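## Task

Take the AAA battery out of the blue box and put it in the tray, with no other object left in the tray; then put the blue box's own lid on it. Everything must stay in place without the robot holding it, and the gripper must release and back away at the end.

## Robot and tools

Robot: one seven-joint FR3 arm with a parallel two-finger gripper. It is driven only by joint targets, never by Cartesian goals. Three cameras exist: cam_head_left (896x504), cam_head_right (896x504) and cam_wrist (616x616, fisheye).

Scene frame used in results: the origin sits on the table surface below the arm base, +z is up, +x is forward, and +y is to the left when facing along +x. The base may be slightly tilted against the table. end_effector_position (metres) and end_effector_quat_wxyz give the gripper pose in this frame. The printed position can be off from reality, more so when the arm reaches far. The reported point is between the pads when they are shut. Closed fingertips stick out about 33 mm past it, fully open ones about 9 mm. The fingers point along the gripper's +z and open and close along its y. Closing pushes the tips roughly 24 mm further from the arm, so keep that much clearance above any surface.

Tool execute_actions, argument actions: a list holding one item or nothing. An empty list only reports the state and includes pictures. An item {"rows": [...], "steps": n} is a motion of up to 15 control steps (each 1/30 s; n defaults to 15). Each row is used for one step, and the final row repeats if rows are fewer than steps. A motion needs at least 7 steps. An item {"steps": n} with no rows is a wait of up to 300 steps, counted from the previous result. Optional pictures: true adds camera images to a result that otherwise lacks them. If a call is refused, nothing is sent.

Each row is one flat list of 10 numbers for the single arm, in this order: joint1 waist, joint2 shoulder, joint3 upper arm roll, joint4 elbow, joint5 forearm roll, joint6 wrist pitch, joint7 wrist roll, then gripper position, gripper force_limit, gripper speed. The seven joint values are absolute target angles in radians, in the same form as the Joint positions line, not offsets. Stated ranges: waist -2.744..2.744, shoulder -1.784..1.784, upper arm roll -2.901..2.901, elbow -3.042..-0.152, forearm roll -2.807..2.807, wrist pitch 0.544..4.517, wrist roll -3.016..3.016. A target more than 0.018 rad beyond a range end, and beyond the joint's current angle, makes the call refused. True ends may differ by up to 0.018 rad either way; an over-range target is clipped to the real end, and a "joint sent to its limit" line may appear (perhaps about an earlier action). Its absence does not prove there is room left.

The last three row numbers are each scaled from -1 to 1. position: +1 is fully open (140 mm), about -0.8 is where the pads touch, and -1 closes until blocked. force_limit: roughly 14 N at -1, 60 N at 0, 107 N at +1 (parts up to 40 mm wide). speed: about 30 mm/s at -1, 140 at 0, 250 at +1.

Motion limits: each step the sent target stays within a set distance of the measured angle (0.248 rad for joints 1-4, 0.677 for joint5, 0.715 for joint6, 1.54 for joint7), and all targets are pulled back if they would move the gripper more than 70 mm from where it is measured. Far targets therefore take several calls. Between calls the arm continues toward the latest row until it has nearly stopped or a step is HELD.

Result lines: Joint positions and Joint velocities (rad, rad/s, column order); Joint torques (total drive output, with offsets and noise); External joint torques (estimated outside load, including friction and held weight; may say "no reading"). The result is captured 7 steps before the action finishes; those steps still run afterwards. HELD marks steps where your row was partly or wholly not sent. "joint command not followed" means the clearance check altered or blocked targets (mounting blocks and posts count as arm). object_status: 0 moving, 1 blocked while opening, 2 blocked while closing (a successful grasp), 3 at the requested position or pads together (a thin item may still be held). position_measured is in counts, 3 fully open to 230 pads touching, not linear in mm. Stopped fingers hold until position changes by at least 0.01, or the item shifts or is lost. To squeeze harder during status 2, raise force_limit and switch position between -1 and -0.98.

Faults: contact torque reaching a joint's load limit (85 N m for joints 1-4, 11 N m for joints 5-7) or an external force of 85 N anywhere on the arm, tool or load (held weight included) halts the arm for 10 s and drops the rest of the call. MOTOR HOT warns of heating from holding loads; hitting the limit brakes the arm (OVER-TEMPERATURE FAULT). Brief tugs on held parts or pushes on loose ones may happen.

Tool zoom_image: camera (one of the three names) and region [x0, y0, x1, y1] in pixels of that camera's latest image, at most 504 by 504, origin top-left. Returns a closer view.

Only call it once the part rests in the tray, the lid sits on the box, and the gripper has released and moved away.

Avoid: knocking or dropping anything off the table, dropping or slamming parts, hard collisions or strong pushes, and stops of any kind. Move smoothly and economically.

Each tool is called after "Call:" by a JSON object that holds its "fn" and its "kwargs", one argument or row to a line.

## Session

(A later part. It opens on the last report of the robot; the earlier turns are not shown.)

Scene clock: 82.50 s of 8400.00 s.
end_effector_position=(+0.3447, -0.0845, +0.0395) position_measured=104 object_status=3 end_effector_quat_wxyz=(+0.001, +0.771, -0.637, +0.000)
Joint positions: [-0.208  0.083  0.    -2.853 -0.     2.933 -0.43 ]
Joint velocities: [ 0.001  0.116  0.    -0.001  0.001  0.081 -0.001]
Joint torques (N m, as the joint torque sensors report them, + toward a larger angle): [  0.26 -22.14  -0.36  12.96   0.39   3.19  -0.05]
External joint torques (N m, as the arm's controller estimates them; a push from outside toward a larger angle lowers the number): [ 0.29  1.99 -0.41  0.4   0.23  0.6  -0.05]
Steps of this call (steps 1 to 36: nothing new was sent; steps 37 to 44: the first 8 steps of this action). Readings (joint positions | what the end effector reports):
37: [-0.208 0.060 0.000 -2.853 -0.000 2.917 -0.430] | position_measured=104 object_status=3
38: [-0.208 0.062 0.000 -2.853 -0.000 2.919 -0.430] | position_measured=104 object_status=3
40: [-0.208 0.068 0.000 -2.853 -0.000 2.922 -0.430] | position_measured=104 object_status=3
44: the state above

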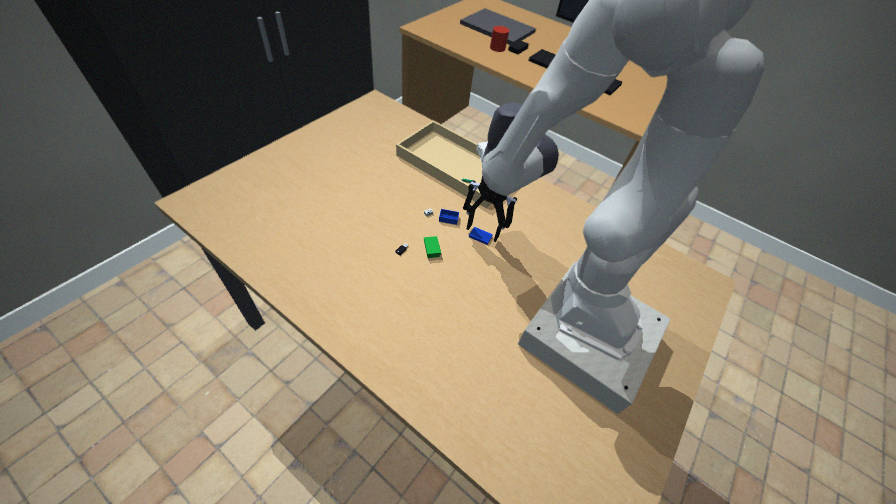

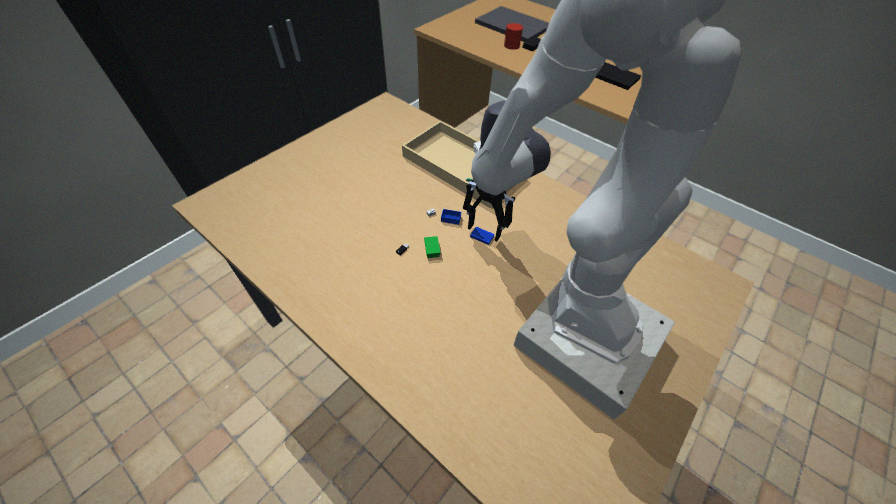

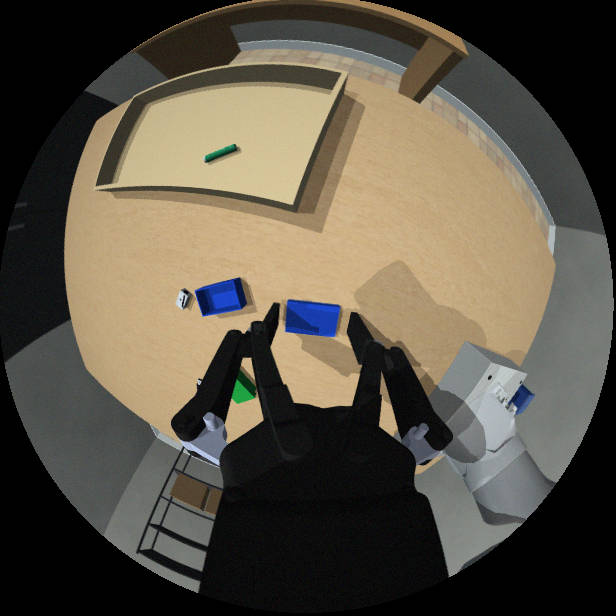

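Call:
{"fn": "execute_actions", "kwargs": {
  "actions": [
    {"rows":[[-0.207,0.093,0,-2.851,0,2.95,-0.43,0.2,-0.3,-0.3],[-0.207,0.093,0,-2.851,0,2.95,-0.43,0.2,-0.3,-0.3],[-0.207,0.093,0,-2.851,0,2.95,-0.43,0.2,-0.3,-0.3],[-0.207,0.093,0,-2.851,0,2.95,-0.43,0.2,-0.3,-0.3],[-0.207,0.093,0,-2.851,0,2.95,-0.43,0.2,-0.3,-0.3],[-0.207,0.093,0,-2.851,0,2.95,-0.43,0.2,-0.3,-0.3],[-0.207,0.093,0,-2.851,0,2.95,-0.43,0.2,-0.3,-0.3],[-0.207,0.093,0,-2.851,0,2.95,-0.43,-0.3,-0.3,-0.3]],"steps":15}
  ]
}}

Call:
{"fn": "execute_actions", "kwargs": {
  "actions": [
    {"steps":25}
  ],
  "pictures": true
}}

Scene clock: 83.13 s of 8400.00 s.
end_effector_position=(+0.3462, -0.0849, +0.0380) position_measured=104 object_status=0 end_effector_quat_wxyz=(-0.000, +0.771, -0.637, +0.003)
Joint positions: [-0.208  0.091  0.    -2.853 -0.     2.947 -0.43 ]
Joint velocities: [-0.001  0.001  0.    -0.     0.     0.003 -0.   ]
Joint torques (N m, as the joint torque sensors report them, + toward a larger angle): [  0.87 -21.5   -0.37  12.14   0.26   3.03  -0.05]
External joint torques (N m, as the arm's controller estimates them; a push from outside toward a larger angle lowers the number): [ 0.95  1.77 -0.38 -0.31  0.09  0.51 -0.05]
Steps of this call (steps 1 to 7: the last 7 steps of your previous action; steps 8 to 11: the robot went on to your last target; steps 12 to 19: the first 8 steps of this action). Readings (joint positions | what the end effector reports):
12: [-0.208 0.091 0.000 -2.853 -0.000 2.946 -0.430] | position_measured=104 object_status=3
13: [-0.208 0.091 0.000 -2.853 -0.000 2.946 -0.430] | position_measured=104 object_status=3
15: [-0.208 0.091 0.000 -2.853 -0.000 2.947 -0.430] | position_measured=104 object_status=3
19: the state above

Scene clock: 83.97 s of 8400.00 s.
end_effector_position=(+0.3483, -0.0854, +0.0389) position_measured=167 object_status=3 end_effector_quat_wxyz=(-0.001, +0.771, -0.637, +0.005)
Joint positions: [-0.208  0.09   0.    -2.851 -0.     2.95  -0.43 ]
Joint velocities: [-0.     0.     0.002  0.001  0.001 -0.    -0.   ]
Joint torques (N m, as the joint torque sensors report them, + toward a larger angle): [  1.04 -21.69  -1.01  11.23   0.31   2.71  -0.11]
External joint torques (N m, as the arm's controller estimates them; a push from outside toward a larger angle lowers the number): [ 1.05  1.65 -1.08 -1.37  0.14  0.16 -0.11]
Kept back: nothing.
Steps of this call (steps 1 to 7: the last 7 steps of your previous action; steps 8 to 15: the robot went on to your last target; steps 16 to 25: nothing new was sent). Readings (joint positions | what the end effector reports):
1: [-0.208 0.091 0.000 -2.853 -0.000 2.947 -0.430] | position_measured=108 object_status=0
2: [-0.208 0.091 0.000 -2.853 -0.000 2.947 -0.430] | position_measured=114 object_status=0
4: [-0.208 0.091 0.000 -2.853 -0.000 2.948 -0.430] | position_measured=125 object_status=0
8: [-0.208 0.092 0.000 -2.852 -0.000 2.948 -0.430] | position_measured=148 object_status=0
25: the state above
The arm was judged still, so your last target was given up. Only a new action makes it travel on or press farther. Fingers that are still opening or closing keep moving.

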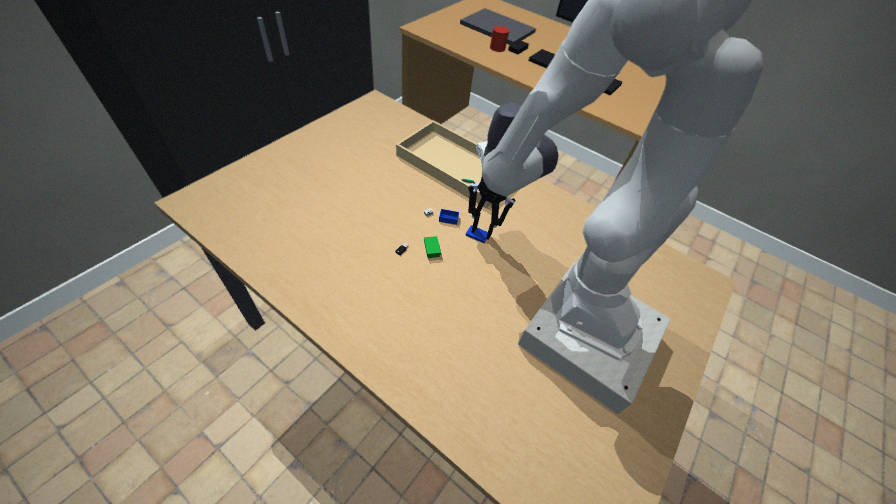

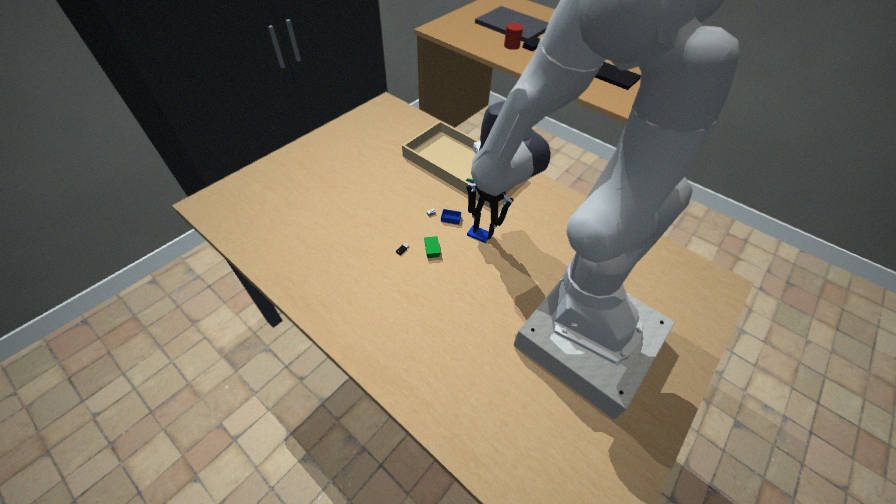

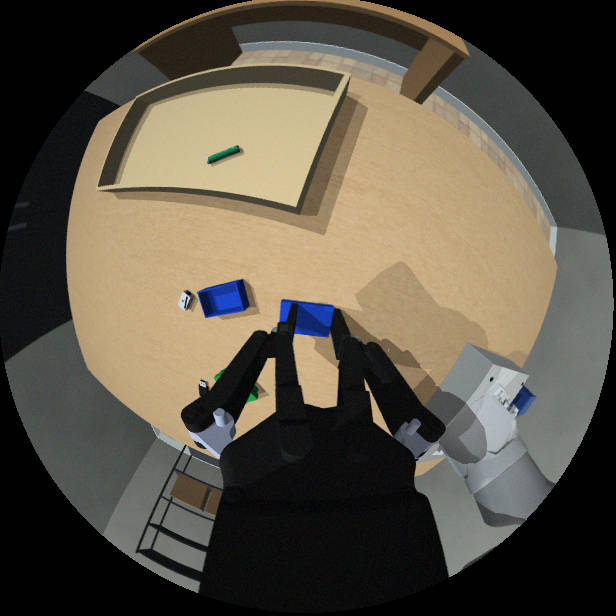

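Call:
{"fn": "execute_actions", "kwargs": {
  "actions": [
    {"rows":[[-0.207,0.08,0,-2.852,0,2.938,-0.43,-0.3,-0.3,-0.3],[-0.207,0.08,0,-2.852,0,2.938,-0.43,-0.3,-0.3,-0.3],[-0.207,0.08,0,-2.852,0,2.938,-0.43,-0.3,-0.3,-0.3],[-0.207,0.08,0,-2.852,0,2.938,-0.43,0.3,-0.3,0]],"steps":15}
  ]
}}

Call:
{"fn": "execute_actions", "kwargs": {
  "actions": [
    {"rows":[[-0.207,0.09,0,-2.854,0,2.946,-0.43,0.3,-0.3,0],[-0.207,0.09,0,-2.854,0,2.946,-0.43,0.3,-0.3,0],[-0.207,0.09,0,-2.854,0,2.946,-0.43,0.3,-0.3,0],[-0.207,0.098,0,-2.855,0,2.954,-0.43,0.3,-0.3,0],[-0.207,0.098,0,-2.855,0,2.954,-0.43,0.3,-0.3,0],[-0.207,0.098,0,-2.855,0,2.954,-0.43,0.3,-0.3,0],[-0.207,0.106,0,-2.856,0,2.962,-0.43,0.3,-0.3,0]],"steps":15}
  ]
}}

Call:
{"fn": "execute_actions", "kwargs": {
  "actions": [
    {"steps":12}
  ],
  "pictures": true
}}

Scene clock: 84.90 s of 8400.00 s.
end_effector_position=(+0.3491, -0.0856, +0.0413) position_measured=139 object_status=0 end_effector_quat_wxyz=(-0.002, +0.771, -0.637, +0.006)
Joint positions: [-0.208  0.082  0.    -2.851 -0.     2.943 -0.43 ]
Joint velocities: [-0.001 -0.002  0.     0.    -0.001 -0.012  0.001]
Joint torques (N m, as the joint torque sensors report them, + toward a larger angle): [  1.18 -23.68  -1.13  11.2    0.33   2.16  -0.11]
External joint torques (N m, as the arm's controller estimates them; a push from outside toward a larger angle lowers the number): [ 1.2  -0.52 -1.18 -1.5   0.16 -0.38 -0.1 ]
Steps of this call (steps 1 to 20: nothing new was sent; steps 21 to 28: the first 8 steps of this action). Readings (joint positions | what the end effector reports):
21: [-0.208 0.089 0.000 -2.851 -0.000 2.948 -0.430] | position_measured=167 object_status=3
22: [-0.208 0.087 0.000 -2.851 -0.000 2.947 -0.430] | position_measured=167 object_status=3
24: [-0.208 0.083 0.000 -2.851 -0.000 2.945 -0.430] | position_measured=167 object_status=0
28: the state above

Scene clock: 85.40 s of 8400.00 s.
end_effector_position=(+0.3440, -0.0844, +0.0355) position_measured=91 object_status=3 end_effector_quat_wxyz=(+0.001, +0.771, -0.637, +0.001)
Joint positions: [-0.208  0.099  0.    -2.853 -0.     2.95  -0.43 ]
Joint velocities: [-0.001  0.083  0.002 -0.013  0.     0.053 -0.   ]
Joint torques (N m, as the joint torque sensors report them, + toward a larger angle): [  0.76 -22.57   0.05  10.12   0.28   2.88  -0.11]
External joint torques (N m, as the arm's controller estimates them; a push from outside toward a larger angle lowers the number): [ 0.8   1.5  -0.01 -2.35  0.13  0.32 -0.11]
Steps of this call (steps 1 to 7: the last 7 steps of your previous action; steps 8 to 15: the first 8 steps of this action). Readings (joint positions | what the end effector reports):
8: [-0.208 0.082 0.000 -2.851 -0.000 2.942 -0.430] | position_measured=91 object_status=0
9: [-0.208 0.084 0.000 -2.851 -0.000 2.942 -0.430] | position_measured=91 object_status=0
11: [-0.208 0.088 0.000 -2.852 -0.000 2.944 -0.430] | position_measured=91 object_status=0
15: the state above

Scene clock: 85.80 s of 8400.00 s.
end_effector_position=(+0.3438, -0.0843, +0.0339) position_measured=91 object_status=3 end_effector_quat_wxyz=(+0.001, +0.771, -0.637, +0.001)
Joint positions: [-0.208  0.104  0.    -2.854 -0.     2.959 -0.43 ]
Joint velocities: [-0.001  0.     0.001  0.     0.     0.005 -0.001]
Joint torques (N m, as the joint torque sensors report them, + toward a larger angle): [  1.29 -22.65  -0.44   9.56   0.25   3.05  -0.15]
External joint torques (N m, as the arm's controller estimates them; a push from outside toward a larger angle lowers the number): [ 1.34  0.81 -0.49 -2.66  0.1   0.53 -0.15]
Kept back: nothing.
Steps of this call (steps 1 to 7: the last 7 steps of your previous action; steps 8 to 12: the robot went on to your last target). Readings (joint positions | what the end effector reports):
1: [-0.208 0.101 0.000 -2.854 -0.000 2.952 -0.430] | position_measured=91 object_status=3
2: [-0.208 0.103 0.000 -2.854 -0.000 2.953 -0.430] | position_measured=91 object_status=3
4: [-0.208 0.104 0.000 -2.854 -0.000 2.955 -0.430] | position_measured=91 object_status=3
8: [-0.208 0.104 0.000 -2.854 -0.000 2.957 -0.430] | position_measured=91 object_status=3
12: the state above

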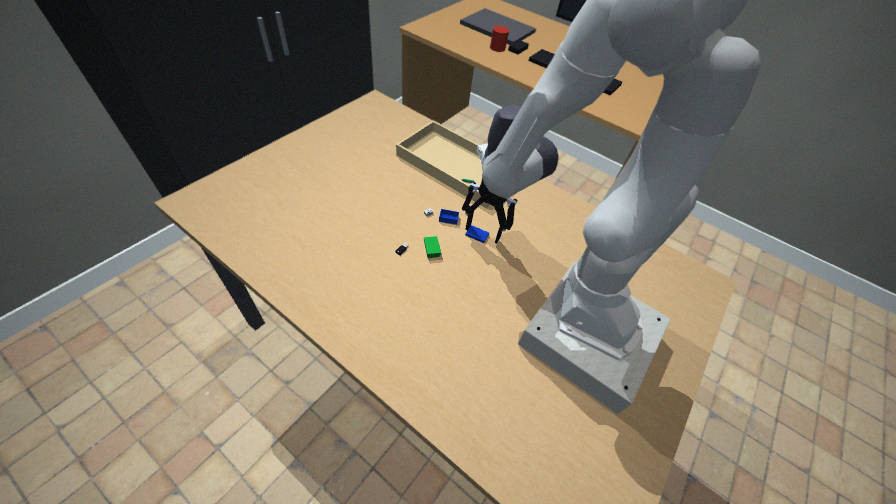

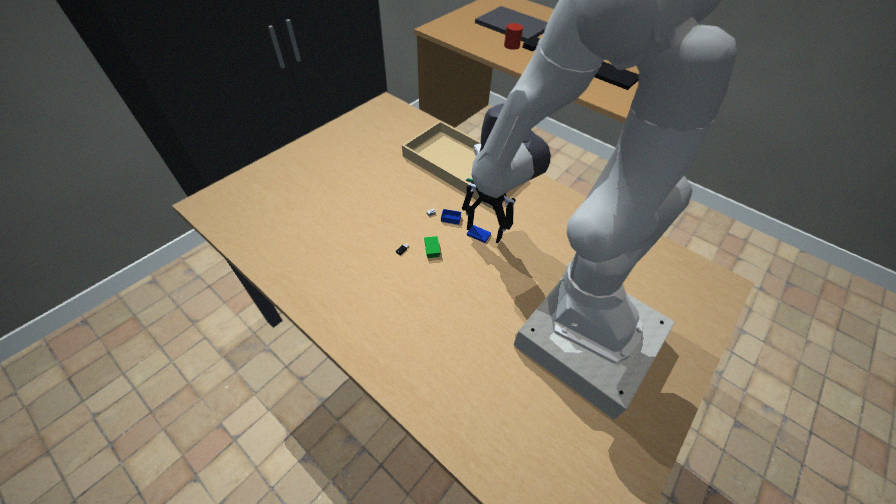

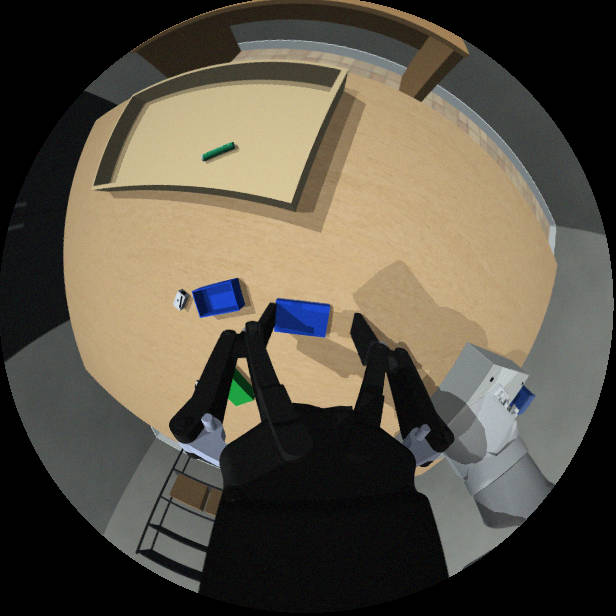

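Call:
{"fn": "execute_actions", "kwargs": {
  "actions": [
    {"rows":[[-0.204,0.106,0,-2.856,0,2.962,-0.43,-0.3,-0.3,-0.3]],"steps":15}
  ]
}}

Call:
{"fn": "execute_actions", "kwargs": {
  "actions": [
    {"steps":20}
  ],
  "pictures": true
}}

Scene clock: 86.30 s of 8400.00 s.
end_effector_position=(+0.3487, -0.0848, +0.0362) position_measured=130 object_status=0 end_effector_quat_wxyz=(-0.002, +0.771, -0.636, +0.007)
Joint positions: [-0.206  0.101  0.    -2.853 -0.     2.966 -0.43 ]
Joint velocities: [ 0.005 -0.019 -0.     0.014 -0.     0.038 -0.   ]
Joint torques (N m, as the joint torque sensors report them, + toward a larger angle): [  2.65 -19.51  -0.88   7.93   0.39   0.91  -0.07]
External joint torques (N m, as the arm's controller estimates them; a push from outside toward a larger angle lowers the number): [ 2.73  3.79 -0.91 -4.24  0.23 -1.59 -0.07]
Steps of this call (steps 1 to 7: the robot went on to your last target; steps 8 to 15: the first 8 steps of this action). Readings (joint positions | what the end effector reports):
8: [-0.207 0.104 0.000 -2.854 -0.000 2.959 -0.430] | position_measured=91 object_status=0
9: [-0.207 0.104 0.000 -2.854 -0.000 2.959 -0.430] | position_measured=95 object_status=0
11: [-0.207 0.104 0.000 -2.854 -0.000 2.961 -0.430] | position_measured=107 object_status=0
15: the state above

Scene clock: 86.97 s of 8400.00 s.
end_effector_position=(+0.3517, -0.0855, +0.0383) position_measured=167 object_status=3 end_effector_quat_wxyz=(-0.004, +0.771, -0.636, +0.011)
Joint positions: [-0.206  0.096 -0.    -2.852 -0.     2.969 -0.43 ]
Joint velocities: [-0.002 -0.    -0.    -0.    -0.    -0.    -0.001]
Joint torques (N m, as the joint torque sensors report them, + toward a larger angle): [  1.56 -17.04  -0.62   8.82   0.36   1.74  -0.18]
External joint torques (N m, as the arm's controller estimates them; a push from outside toward a larger angle lowers the number): [ 1.68  6.42 -0.59 -3.66  0.19 -0.84 -0.18]
Kept back: nothing.
Steps of this call (steps 1 to 7: the last 7 steps of your previous action; steps 8 to 15: the robot went on to your last target; steps 16 to 20: nothing new was sent). Readings (joint positions | what the end effector reports):
1: [-0.206 0.101 0.000 -2.852 -0.000 2.968 -0.430] | position_measured=135 object_status=0
2: [-0.206 0.100 0.000 -2.852 -0.000 2.968 -0.430] | position_measured=141 object_status=0
4: [-0.206 0.098 0.000 -2.852 -0.000 2.969 -0.430] | position_measured=153 object_status=0
8: [-0.206 0.096 -0.000 -2.852 -0.000 2.969 -0.430] | position_measured=167 object_status=0
20: the state above
The arm was judged still, so your last target was given up. Only a new action makes it travel on or press farther. Fingers that are still opening or closing keep moving.

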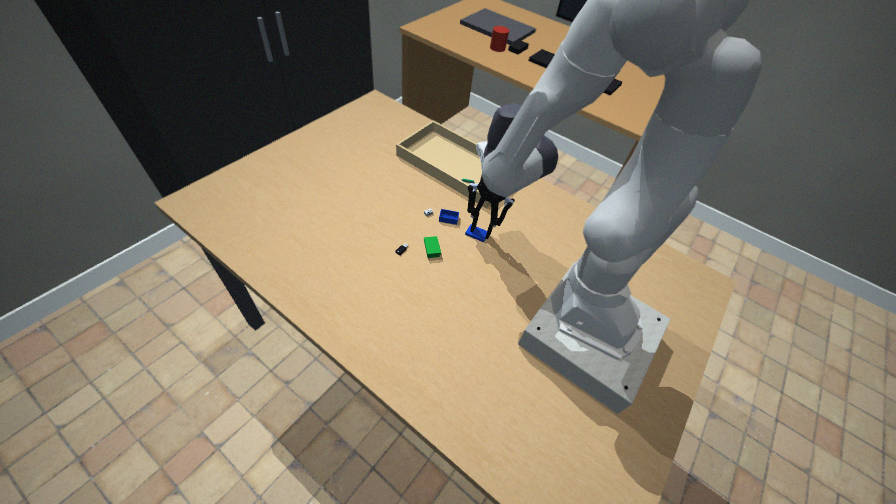

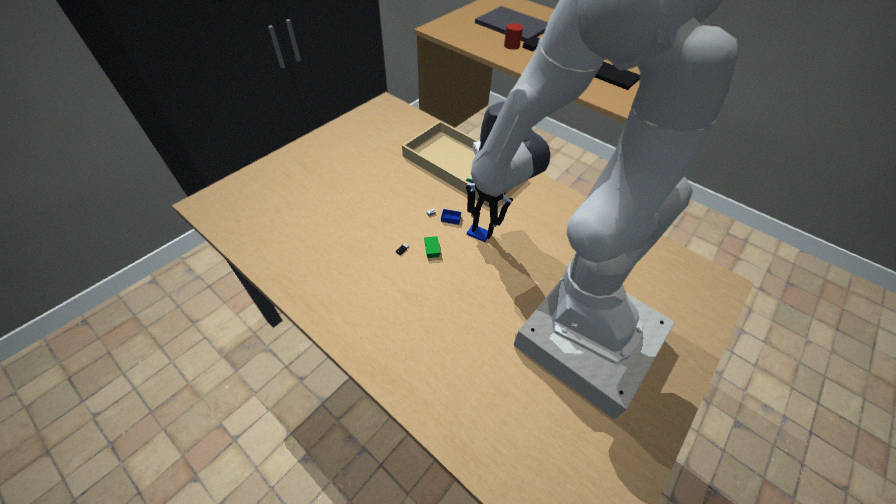

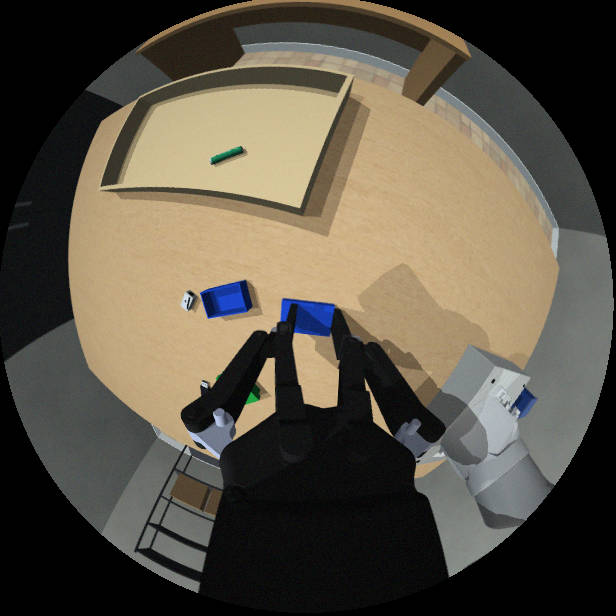

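Call:
{"fn": "zoom_image", "kwargs": {
  "camera": "cam_head_left",
  "region": [430,180,530,255]
}}

Call:
{"fn": "zoom_image", "kwargs": {
  "camera": "cam_wrist",
  "region": [250,270,380,380]
}}

Region (430, 180, 530, 255) of cam_head_left's 896x504 image, scaled by 5.040, with more detail than that image has; it fills the top 378 rows of this view, and the rest is white.

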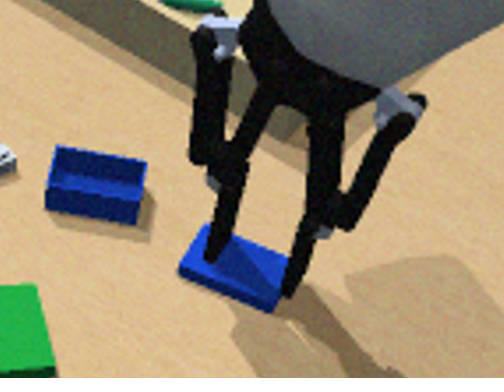

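Region (250, 270, 380, 380) of cam_wrist's 616x616 image, scaled by 3.877, with more detail than that image has; it fills the top 426 rows of this view, and the rest is white.

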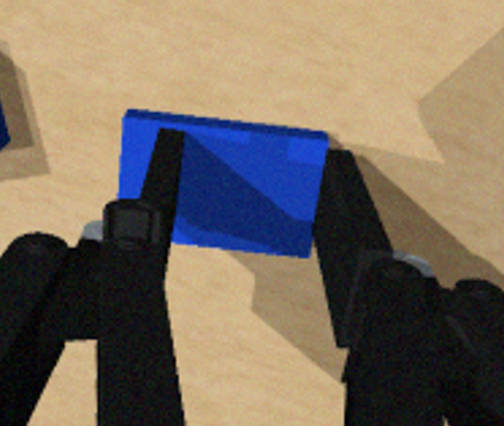

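Call:
{"fn": "execute_actions", "kwargs": {
  "actions": [
    {"rows":[[-0.204,0.085,0,-2.852,0,2.95,-0.43,-0.3,-0.3,-0.3],[-0.204,0.075,0,-2.852,0,2.94,-0.43,-0.3,-0.3,-0.3],[-0.204,0.07,0,-2.852,0,2.93,-0.43,-0.1,-0.3,0],[-0.204,0.07,0,-2.852,0,2.93,-0.43,0.35,-0.3,0],[-0.204,0.07,0,-2.852,0,2.93,-0.43,0.35,-0.3,0],[-0.204,0.07,0,-2.852,0,2.93,-0.43,0.35,-0.3,0],[-0.204,0.07,0,-2.852,0,2.93,-0.43,0.35,-0.3,0],[-0.198,0.078,0,-2.838,0,2.926,-0.421,0.35,-0.3,0]],"steps":15}
  ]
}}

Call:
{"fn": "execute_actions", "kwargs": {
  "actions": [
    {"rows":[[-0.198,0.085,0,-2.838,0,2.93,-0.421,0.35,-0.3,0],[-0.198,0.085,0,-2.838,0,2.93,-0.421,0.35,-0.3,0],[-0.198,0.085,0,-2.838,0,2.93,-0.421,0.35,-0.3,0],[-0.198,0.095,0,-2.838,0,2.94,-0.421,0.35,-0.3,0],[-0.198,0.095,0,-2.838,0,2.94,-0.421,0.35,-0.3,0],[-0.198,0.095,0,-2.838,0,2.94,-0.421,0.35,-0.3,0],[-0.198,0.103,0,-2.838,0,2.948,-0.421,0.35,-0.3,0]],"steps":15}
  ]
}}

Call:
{"fn": "execute_actions", "kwargs": {
  "actions": [
    {"steps":15}
  ],
  "pictures": true
}}

Call:
{"fn": "zoom_image", "kwargs": {
  "camera": "cam_wrist",
  "region": [250,270,380,380]
}}

Scene clock: 88.33 s of 8400.00 s.
end_effector_position=(+0.3527, -0.0856, +0.0446) position_measured=131 object_status=0 end_effector_quat_wxyz=(-0.003, +0.772, -0.636, +0.010)
Joint positions: [-0.205  0.073 -0.    -2.85  -0.     2.941 -0.429]
Joint velocities: [ 0.039  0.046  0.001  0.102  0.001 -0.087  0.018]
Joint torques (N m, as the joint torque sensors report them, + toward a larger angle): [  1.73 -21.95   0.    14.82   0.28   2.47   0.17]
External joint torques (N m, as the arm's controller estimates them; a push from outside toward a larger angle lowers the number): [ 1.12  1.01 -0.69  0.74  0.16 -0.31  0.14]
Steps of this call (steps 1 to 33: nothing new was sent; steps 34 to 41: the first 8 steps of this action). Readings (joint positions | what the end effector reports):
34: [-0.206 0.094 -0.000 -2.852 -0.000 2.967 -0.430] | position_measured=167 object_status=3
35: [-0.206 0.090 -0.000 -2.852 -0.000 2.963 -0.430] | position_measured=167 object_status=3
37: [-0.206 0.080 -0.000 -2.852 -0.000 2.953 -0.430] | position_measured=162 object_status=0
41: the state above

Scene clock: 88.83 s of 8400.00 s.
end_effector_position=(+0.3512, -0.0837, +0.0390) position_measured=85 object_status=3 end_effector_quat_wxyz=(-0.000, +0.772, -0.636, +0.003)
Joint positions: [-0.201  0.095 -0.    -2.839 -0.     2.938 -0.425]
Joint velocities: [-0.     0.089 -0.001  0.    -0.001  0.043  0.004]
Joint torques (N m, as the joint torque sensors report them, + toward a larger angle): [  2.67 -24.22  -0.48  12.25   0.27   2.99   0.23]
External joint torques (N m, as the arm's controller estimates them; a push from outside toward a larger angle lowers the number): [ 2.78  0.28 -0.47 -0.53  0.09  0.37  0.23]
Steps of this call (steps 1 to 7: the last 7 steps of your previous action; steps 8 to 15: the first 8 steps of this action). Readings (joint positions | what the end effector reports):
8: [-0.201 0.077 -0.000 -2.840 -0.000 2.932 -0.426] | position_measured=85 object_status=0
9: [-0.201 0.079 -0.000 -2.840 -0.000 2.932 -0.426] | position_measured=85 object_status=0
11: [-0.201 0.083 -0.000 -2.839 -0.000 2.933 -0.426] | position_measured=85 object_status=0
15: the state above

Scene clock: 89.33 s of 8400.00 s.
end_effector_position=(+0.3513, -0.0837, +0.0375) position_measured=85 object_status=3 end_effector_quat_wxyz=(-0.000, +0.771, -0.636, +0.004)
Joint positions: [-0.201  0.101 -0.    -2.839 -0.     2.945 -0.424]
Joint velocities: [ 0.001  0.     0.002  0.001 -0.     0.004  0.001]
Joint torques (N m, as the joint torque sensors report them, + toward a larger angle): [  1.94 -22.96  -0.73  12.23   0.37   2.84   0.06]
External joint torques (N m, as the arm's controller estimates them; a push from outside toward a larger angle lowers the number): [ 1.92  0.74 -0.84 -0.33  0.21  0.31  0.06]
Kept back: nothing.
Steps of this call (steps 1 to 7: the last 7 steps of your previous action; steps 8 to 15: the robot went on to your last target). Readings (joint positions | what the end effector reports):
1: [-0.201 0.098 -0.000 -2.839 -0.000 2.939 -0.425] | position_measured=85 object_status=3
2: [-0.201 0.100 -0.000 -2.839 -0.000 2.940 -0.425] | position_measured=85 object_status=3
4: [-0.201 0.101 -0.000 -2.839 -0.000 2.942 -0.425] | position_measured=85 object_status=3
8: [-0.201 0.101 -0.000 -2.839 -0.000 2.944 -0.425] | position_measured=85 object_status=3
15: the state above
The arm was judged still, so your last target was given up. Only a new action makes it travel on or press farther. Fingers that are still opening or closing keep moving.

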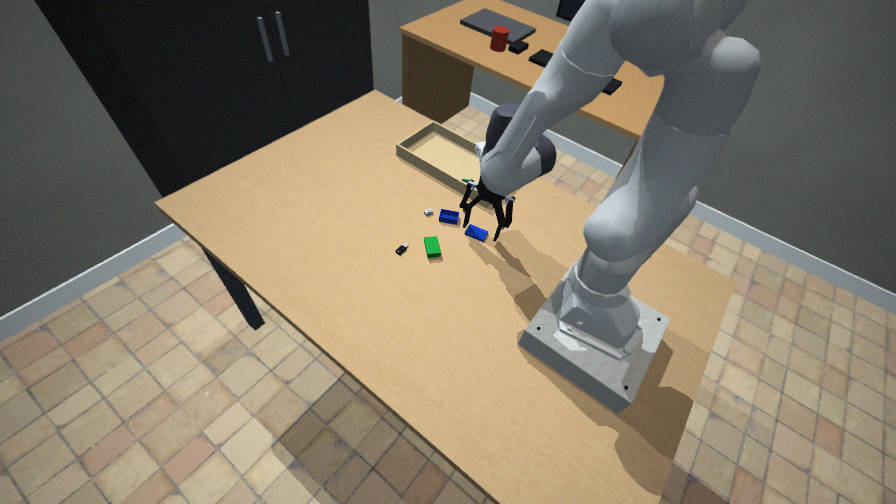

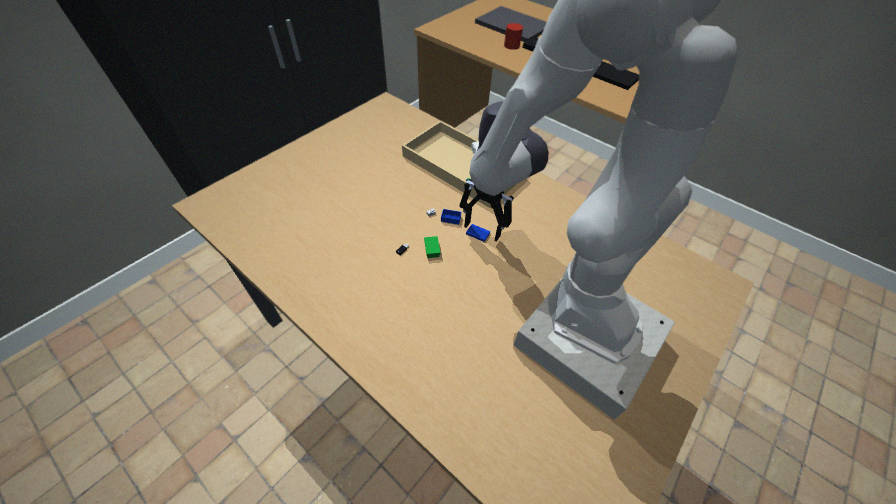

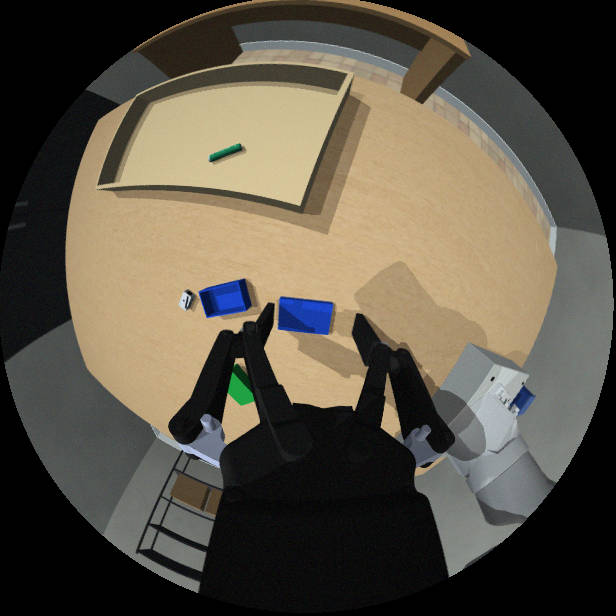

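Region (250, 270, 380, 380) of cam_wrist's 616x616 image, scaled by 3.877, with more detail than that image has; it fills the top 426 rows of this view, and the rest is white.

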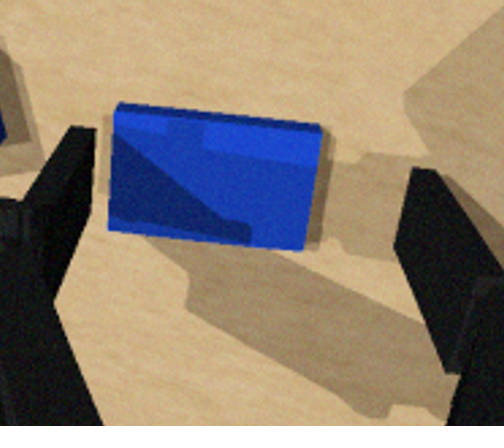

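Call:
{"fn": "execute_actions", "kwargs": {
  "actions": [
    {"rows":[[-0.192,0.105,0,-2.826,0,2.935,-0.415,0.35,-0.3,0],[-0.192,0.105,0,-2.826,0,2.935,-0.415,0.35,-0.3,0],[-0.192,0.105,0,-2.826,0,2.935,-0.415,0.35,-0.3,0],[-0.188,0.115,0,-2.815,0,2.935,-0.411,0.35,-0.3,0],[-0.188,0.115,0,-2.815,0,2.935,-0.411,0.35,-0.3,0],[-0.188,0.115,0,-2.815,0,2.935,-0.411,0.35,-0.3,0],[-0.188,0.127,0,-2.815,0,2.95,-0.411,0.35,-0.3,0]],"steps":15}
  ]
}}

Call:
{"fn": "execute_actions", "kwargs": {
  "actions": [
    {"steps":22}
  ],
  "pictures": true
}}

Call:
{"fn": "zoom_image", "kwargs": {
  "camera": "cam_wrist",
  "region": [250,270,380,380]
}}

Scene clock: 90.03 s of 8400.00 s.
end_effector_position=(+0.3599, -0.0823, +0.0370) position_measured=85 object_status=3 end_effector_quat_wxyz=(-0.001, +0.773, -0.635, +0.005)
Joint positions: [-0.191  0.117 -0.    -2.818 -0.     2.943 -0.419]
Joint velocities: [ 0.009  0.113  0.001  0.023 -0.     0.033  0.017]
Joint torques (N m, as the joint torque sensors report them, + toward a larger angle): [  1.75 -23.48  -0.08  12.52   0.38   2.84   0.18]
External joint torques (N m, as the arm's controller estimates them; a push from outside toward a larger angle lowers the number): [ 1.86  1.18 -0.04  0.54  0.21  0.4   0.18]
Steps of this call (steps 1 to 13: nothing new was sent; steps 14 to 21: the first 8 steps of this action). Readings (joint positions | what the end effector reports):
14: [-0.200 0.102 -0.000 -2.837 -0.000 2.944 -0.424] | position_measured=85 object_status=3
15: [-0.198 0.103 -0.000 -2.834 -0.000 2.943 -0.423] | position_measured=85 object_status=3
17: [-0.195 0.105 -0.000 -2.828 -0.000 2.941 -0.422] | position_measured=85 object_status=3
21: the state above

Scene clock: 90.77 s of 8400.00 s.
end_effector_position=(+0.3588, -0.0818, +0.0345) position_measured=85 object_status=3 end_effector_quat_wxyz=(-0.001, +0.771, -0.636, +0.004)
Joint positions: [-0.191  0.125 -0.    -2.817 -0.     2.947 -0.415]
Joint velocities: [ 0.001 -0.     0.001  0.001 -0.001  0.001 -0.   ]
Joint torques (N m, as the joint torque sensors report them, + toward a larger angle): [  2.41 -23.74   0.53  12.69   0.32   3.06   0.08]
External joint torques (N m, as the arm's controller estimates them; a push from outside toward a larger angle lowers the number): [2.46 0.74 0.46 0.13 0.15 0.53 0.08]
Kept back: nothing.
Steps of this call (steps 1 to 7: the last 7 steps of your previous action; steps 8 to 15: the robot went on to your last target; steps 16 to 22: nothing new was sent). Readings (joint positions | what the end effector reports):
1: [-0.191 0.120 -0.000 -2.817 -0.000 2.944 -0.419] | position_measured=85 object_status=3
2: [-0.191 0.122 -0.000 -2.817 -0.000 2.944 -0.418] | position_measured=85 object_status=3
4: [-0.191 0.125 -0.000 -2.817 -0.000 2.945 -0.418] | position_measured=85 object_status=3
8: [-0.191 0.125 -0.000 -2.817 -0.000 2.946 -0.416] | position_measured=85 object_status=3
22: the state above
The arm was judged still, so your last target was given up. Only a new action makes it travel on or press farther. Fingers that are still opening or closing keep moving.

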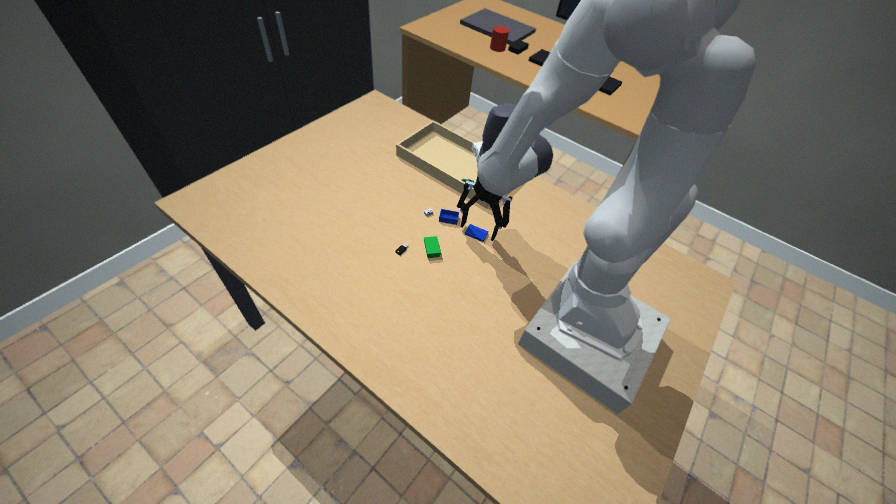

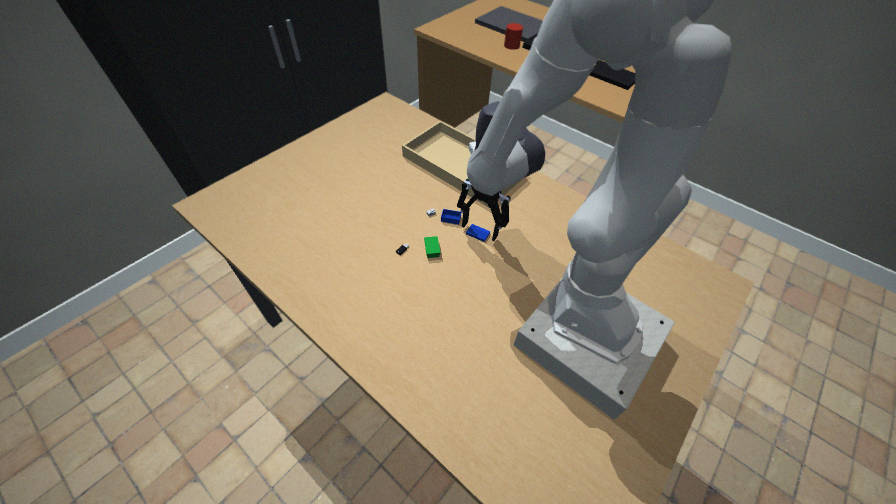

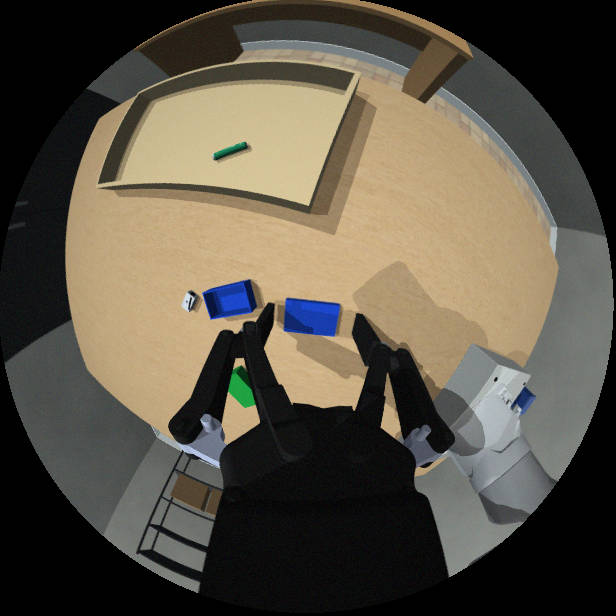

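Region (250, 270, 380, 380) of cam_wrist's 616x616 image, scaled by 3.877, with more detail than that image has; it fills the top 426 rows of this view, and the rest is white.

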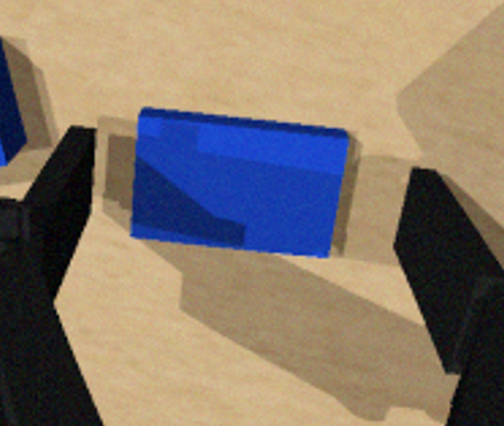

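Close slowly.

Call:
{"fn": "execute_actions", "kwargs": {
  "actions": [
    {"rows":[[-0.188,0.127,0,-2.815,0,2.95,-0.411,-0.3,-0.3,-0.7]],"steps":15}
  ]
}}

Call:
{"fn": "execute_actions", "kwargs": {
  "actions": [
    {"steps":35}
  ],
  "pictures": true
}}

Call:
{"fn": "zoom_image", "kwargs": {
  "camera": "cam_wrist",
  "region": [250,270,380,380]
}}

Scene clock: 91.27 s of 8400.00 s.
end_effector_position=(+0.3589, -0.0818, +0.0344) position_measured=108 object_status=0 end_effector_quat_wxyz=(-0.001, +0.771, -0.637, +0.004)
Joint positions: [-0.191  0.126 -0.    -2.817 -0.     2.948 -0.414]
Joint velocities: [-0.001  0.002  0.    -0.     0.     0.002  0.001]
Joint torques (N m, as the joint torque sensors report them, + toward a larger angle): [  2.4  -23.49   0.08  12.96   0.25   2.91   0.13]
External joint torques (N m, as the arm's controller estimates them; a push from outside toward a larger angle lowers the number): [2.47 0.95 0.02 0.45 0.08 0.38 0.13]
Steps of this call (steps 1 to 7: nothing new was sent; steps 8 to 15: the first 8 steps of this action). Readings (joint positions | what the end effector reports):
8: [-0.191 0.125 -0.000 -2.817 -0.000 2.948 -0.414] | position_measured=85 object_status=0
9: [-0.191 0.125 -0.000 -2.817 -0.000 2.948 -0.414] | position_measured=87 object_status=0
11: [-0.191 0.125 -0.000 -2.817 -0.000 2.948 -0.414] | position_measured=94 object_status=0
15: the state above

Scene clock: 92.43 s of 8400.00 s.
end_effector_position=(+0.3598, -0.0820, +0.0349) position_measured=142 object_status=2 end_effector_quat_wxyz=(-0.001, +0.771, -0.637, +0.005)
Joint positions: [-0.191  0.125 -0.    -2.816 -0.     2.948 -0.414]
Joint velocities: [ 0.     0.001  0.     0.001  0.     0.001 -0.   ]
Joint torques (N m, as the joint torque sensors report them, + toward a larger angle): [  2.4  -23.36   0.07  12.24   0.28   2.82   0.1 ]
External joint torques (N m, as the arm's controller estimates them; a push from outside toward a larger angle lowers the number): [ 2.38  1.16 -0.06 -0.37  0.12  0.28  0.1 ]
Kept back: nothing.
Steps of this call (steps 1 to 7: the last 7 steps of your previous action; steps 8 to 15: the robot went on to your last target; steps 16 to 35: nothing new was sent). Readings (joint positions | what the end effector reports):
1: [-0.191 0.126 -0.000 -2.817 -0.000 2.948 -0.414] | position_measured=111 object_status=0
2: [-0.191 0.126 -0.000 -2.817 -0.000 2.948 -0.414] | position_measured=115 object_status=0
4: [-0.191 0.126 -0.000 -2.817 -0.000 2.948 -0.414] | position_measured=121 object_status=0
8: [-0.191 0.125 -0.000 -2.817 -0.000 2.948 -0.414] | position_measured=135 object_status=0
35: the state above
The arm was judged still, so your last target was given up. Only a new action makes it travel on or press farther. Fingers that are still opening or closing keep moving.

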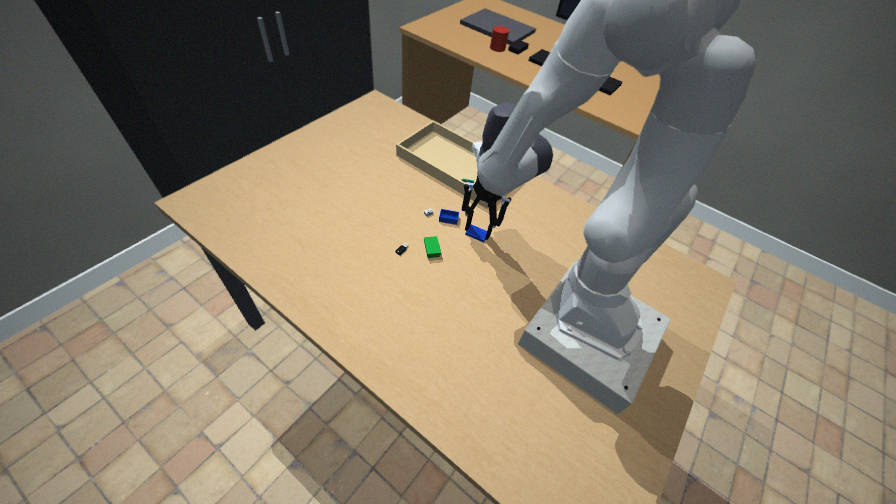

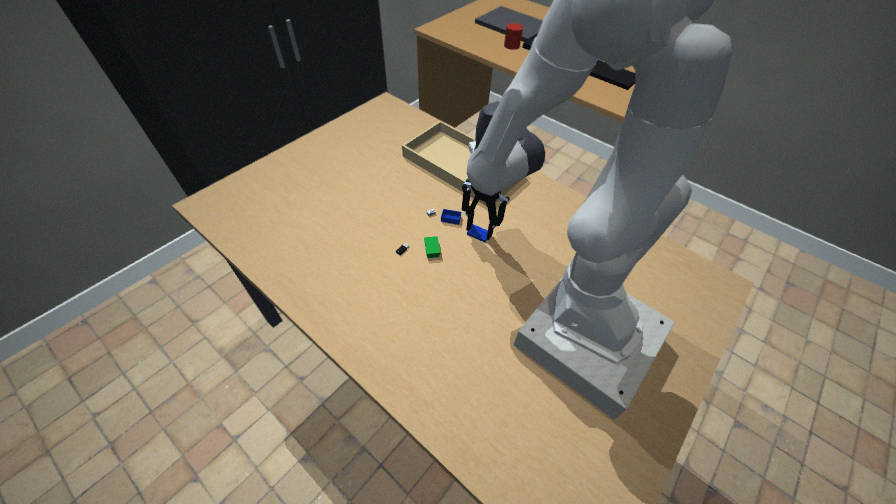

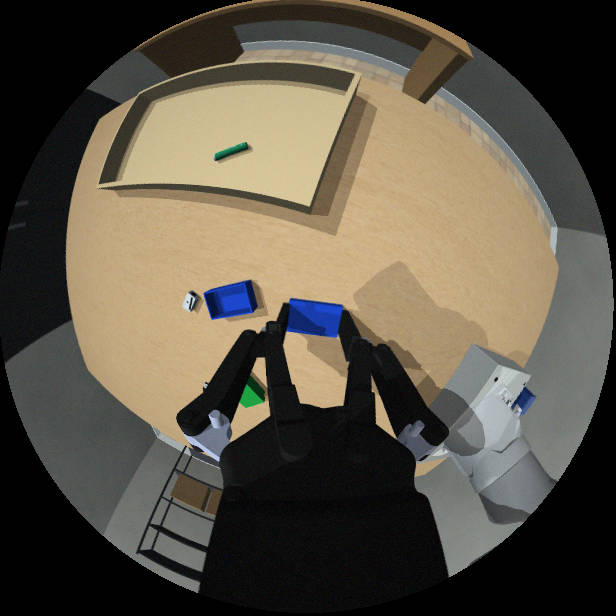

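Region (250, 270, 380, 380) of cam_wrist's 616x616 image, scaled by 3.877, with more detail than that image has; it fills the top 426 rows of this view, and the rest is white.

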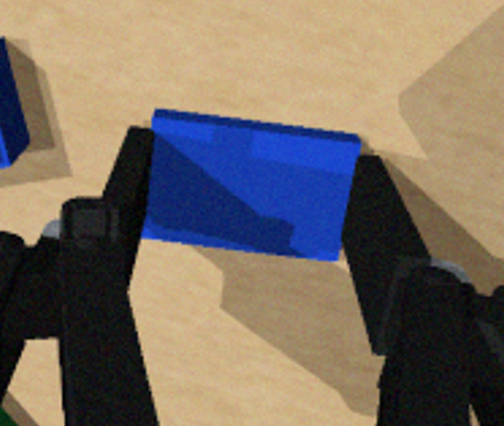

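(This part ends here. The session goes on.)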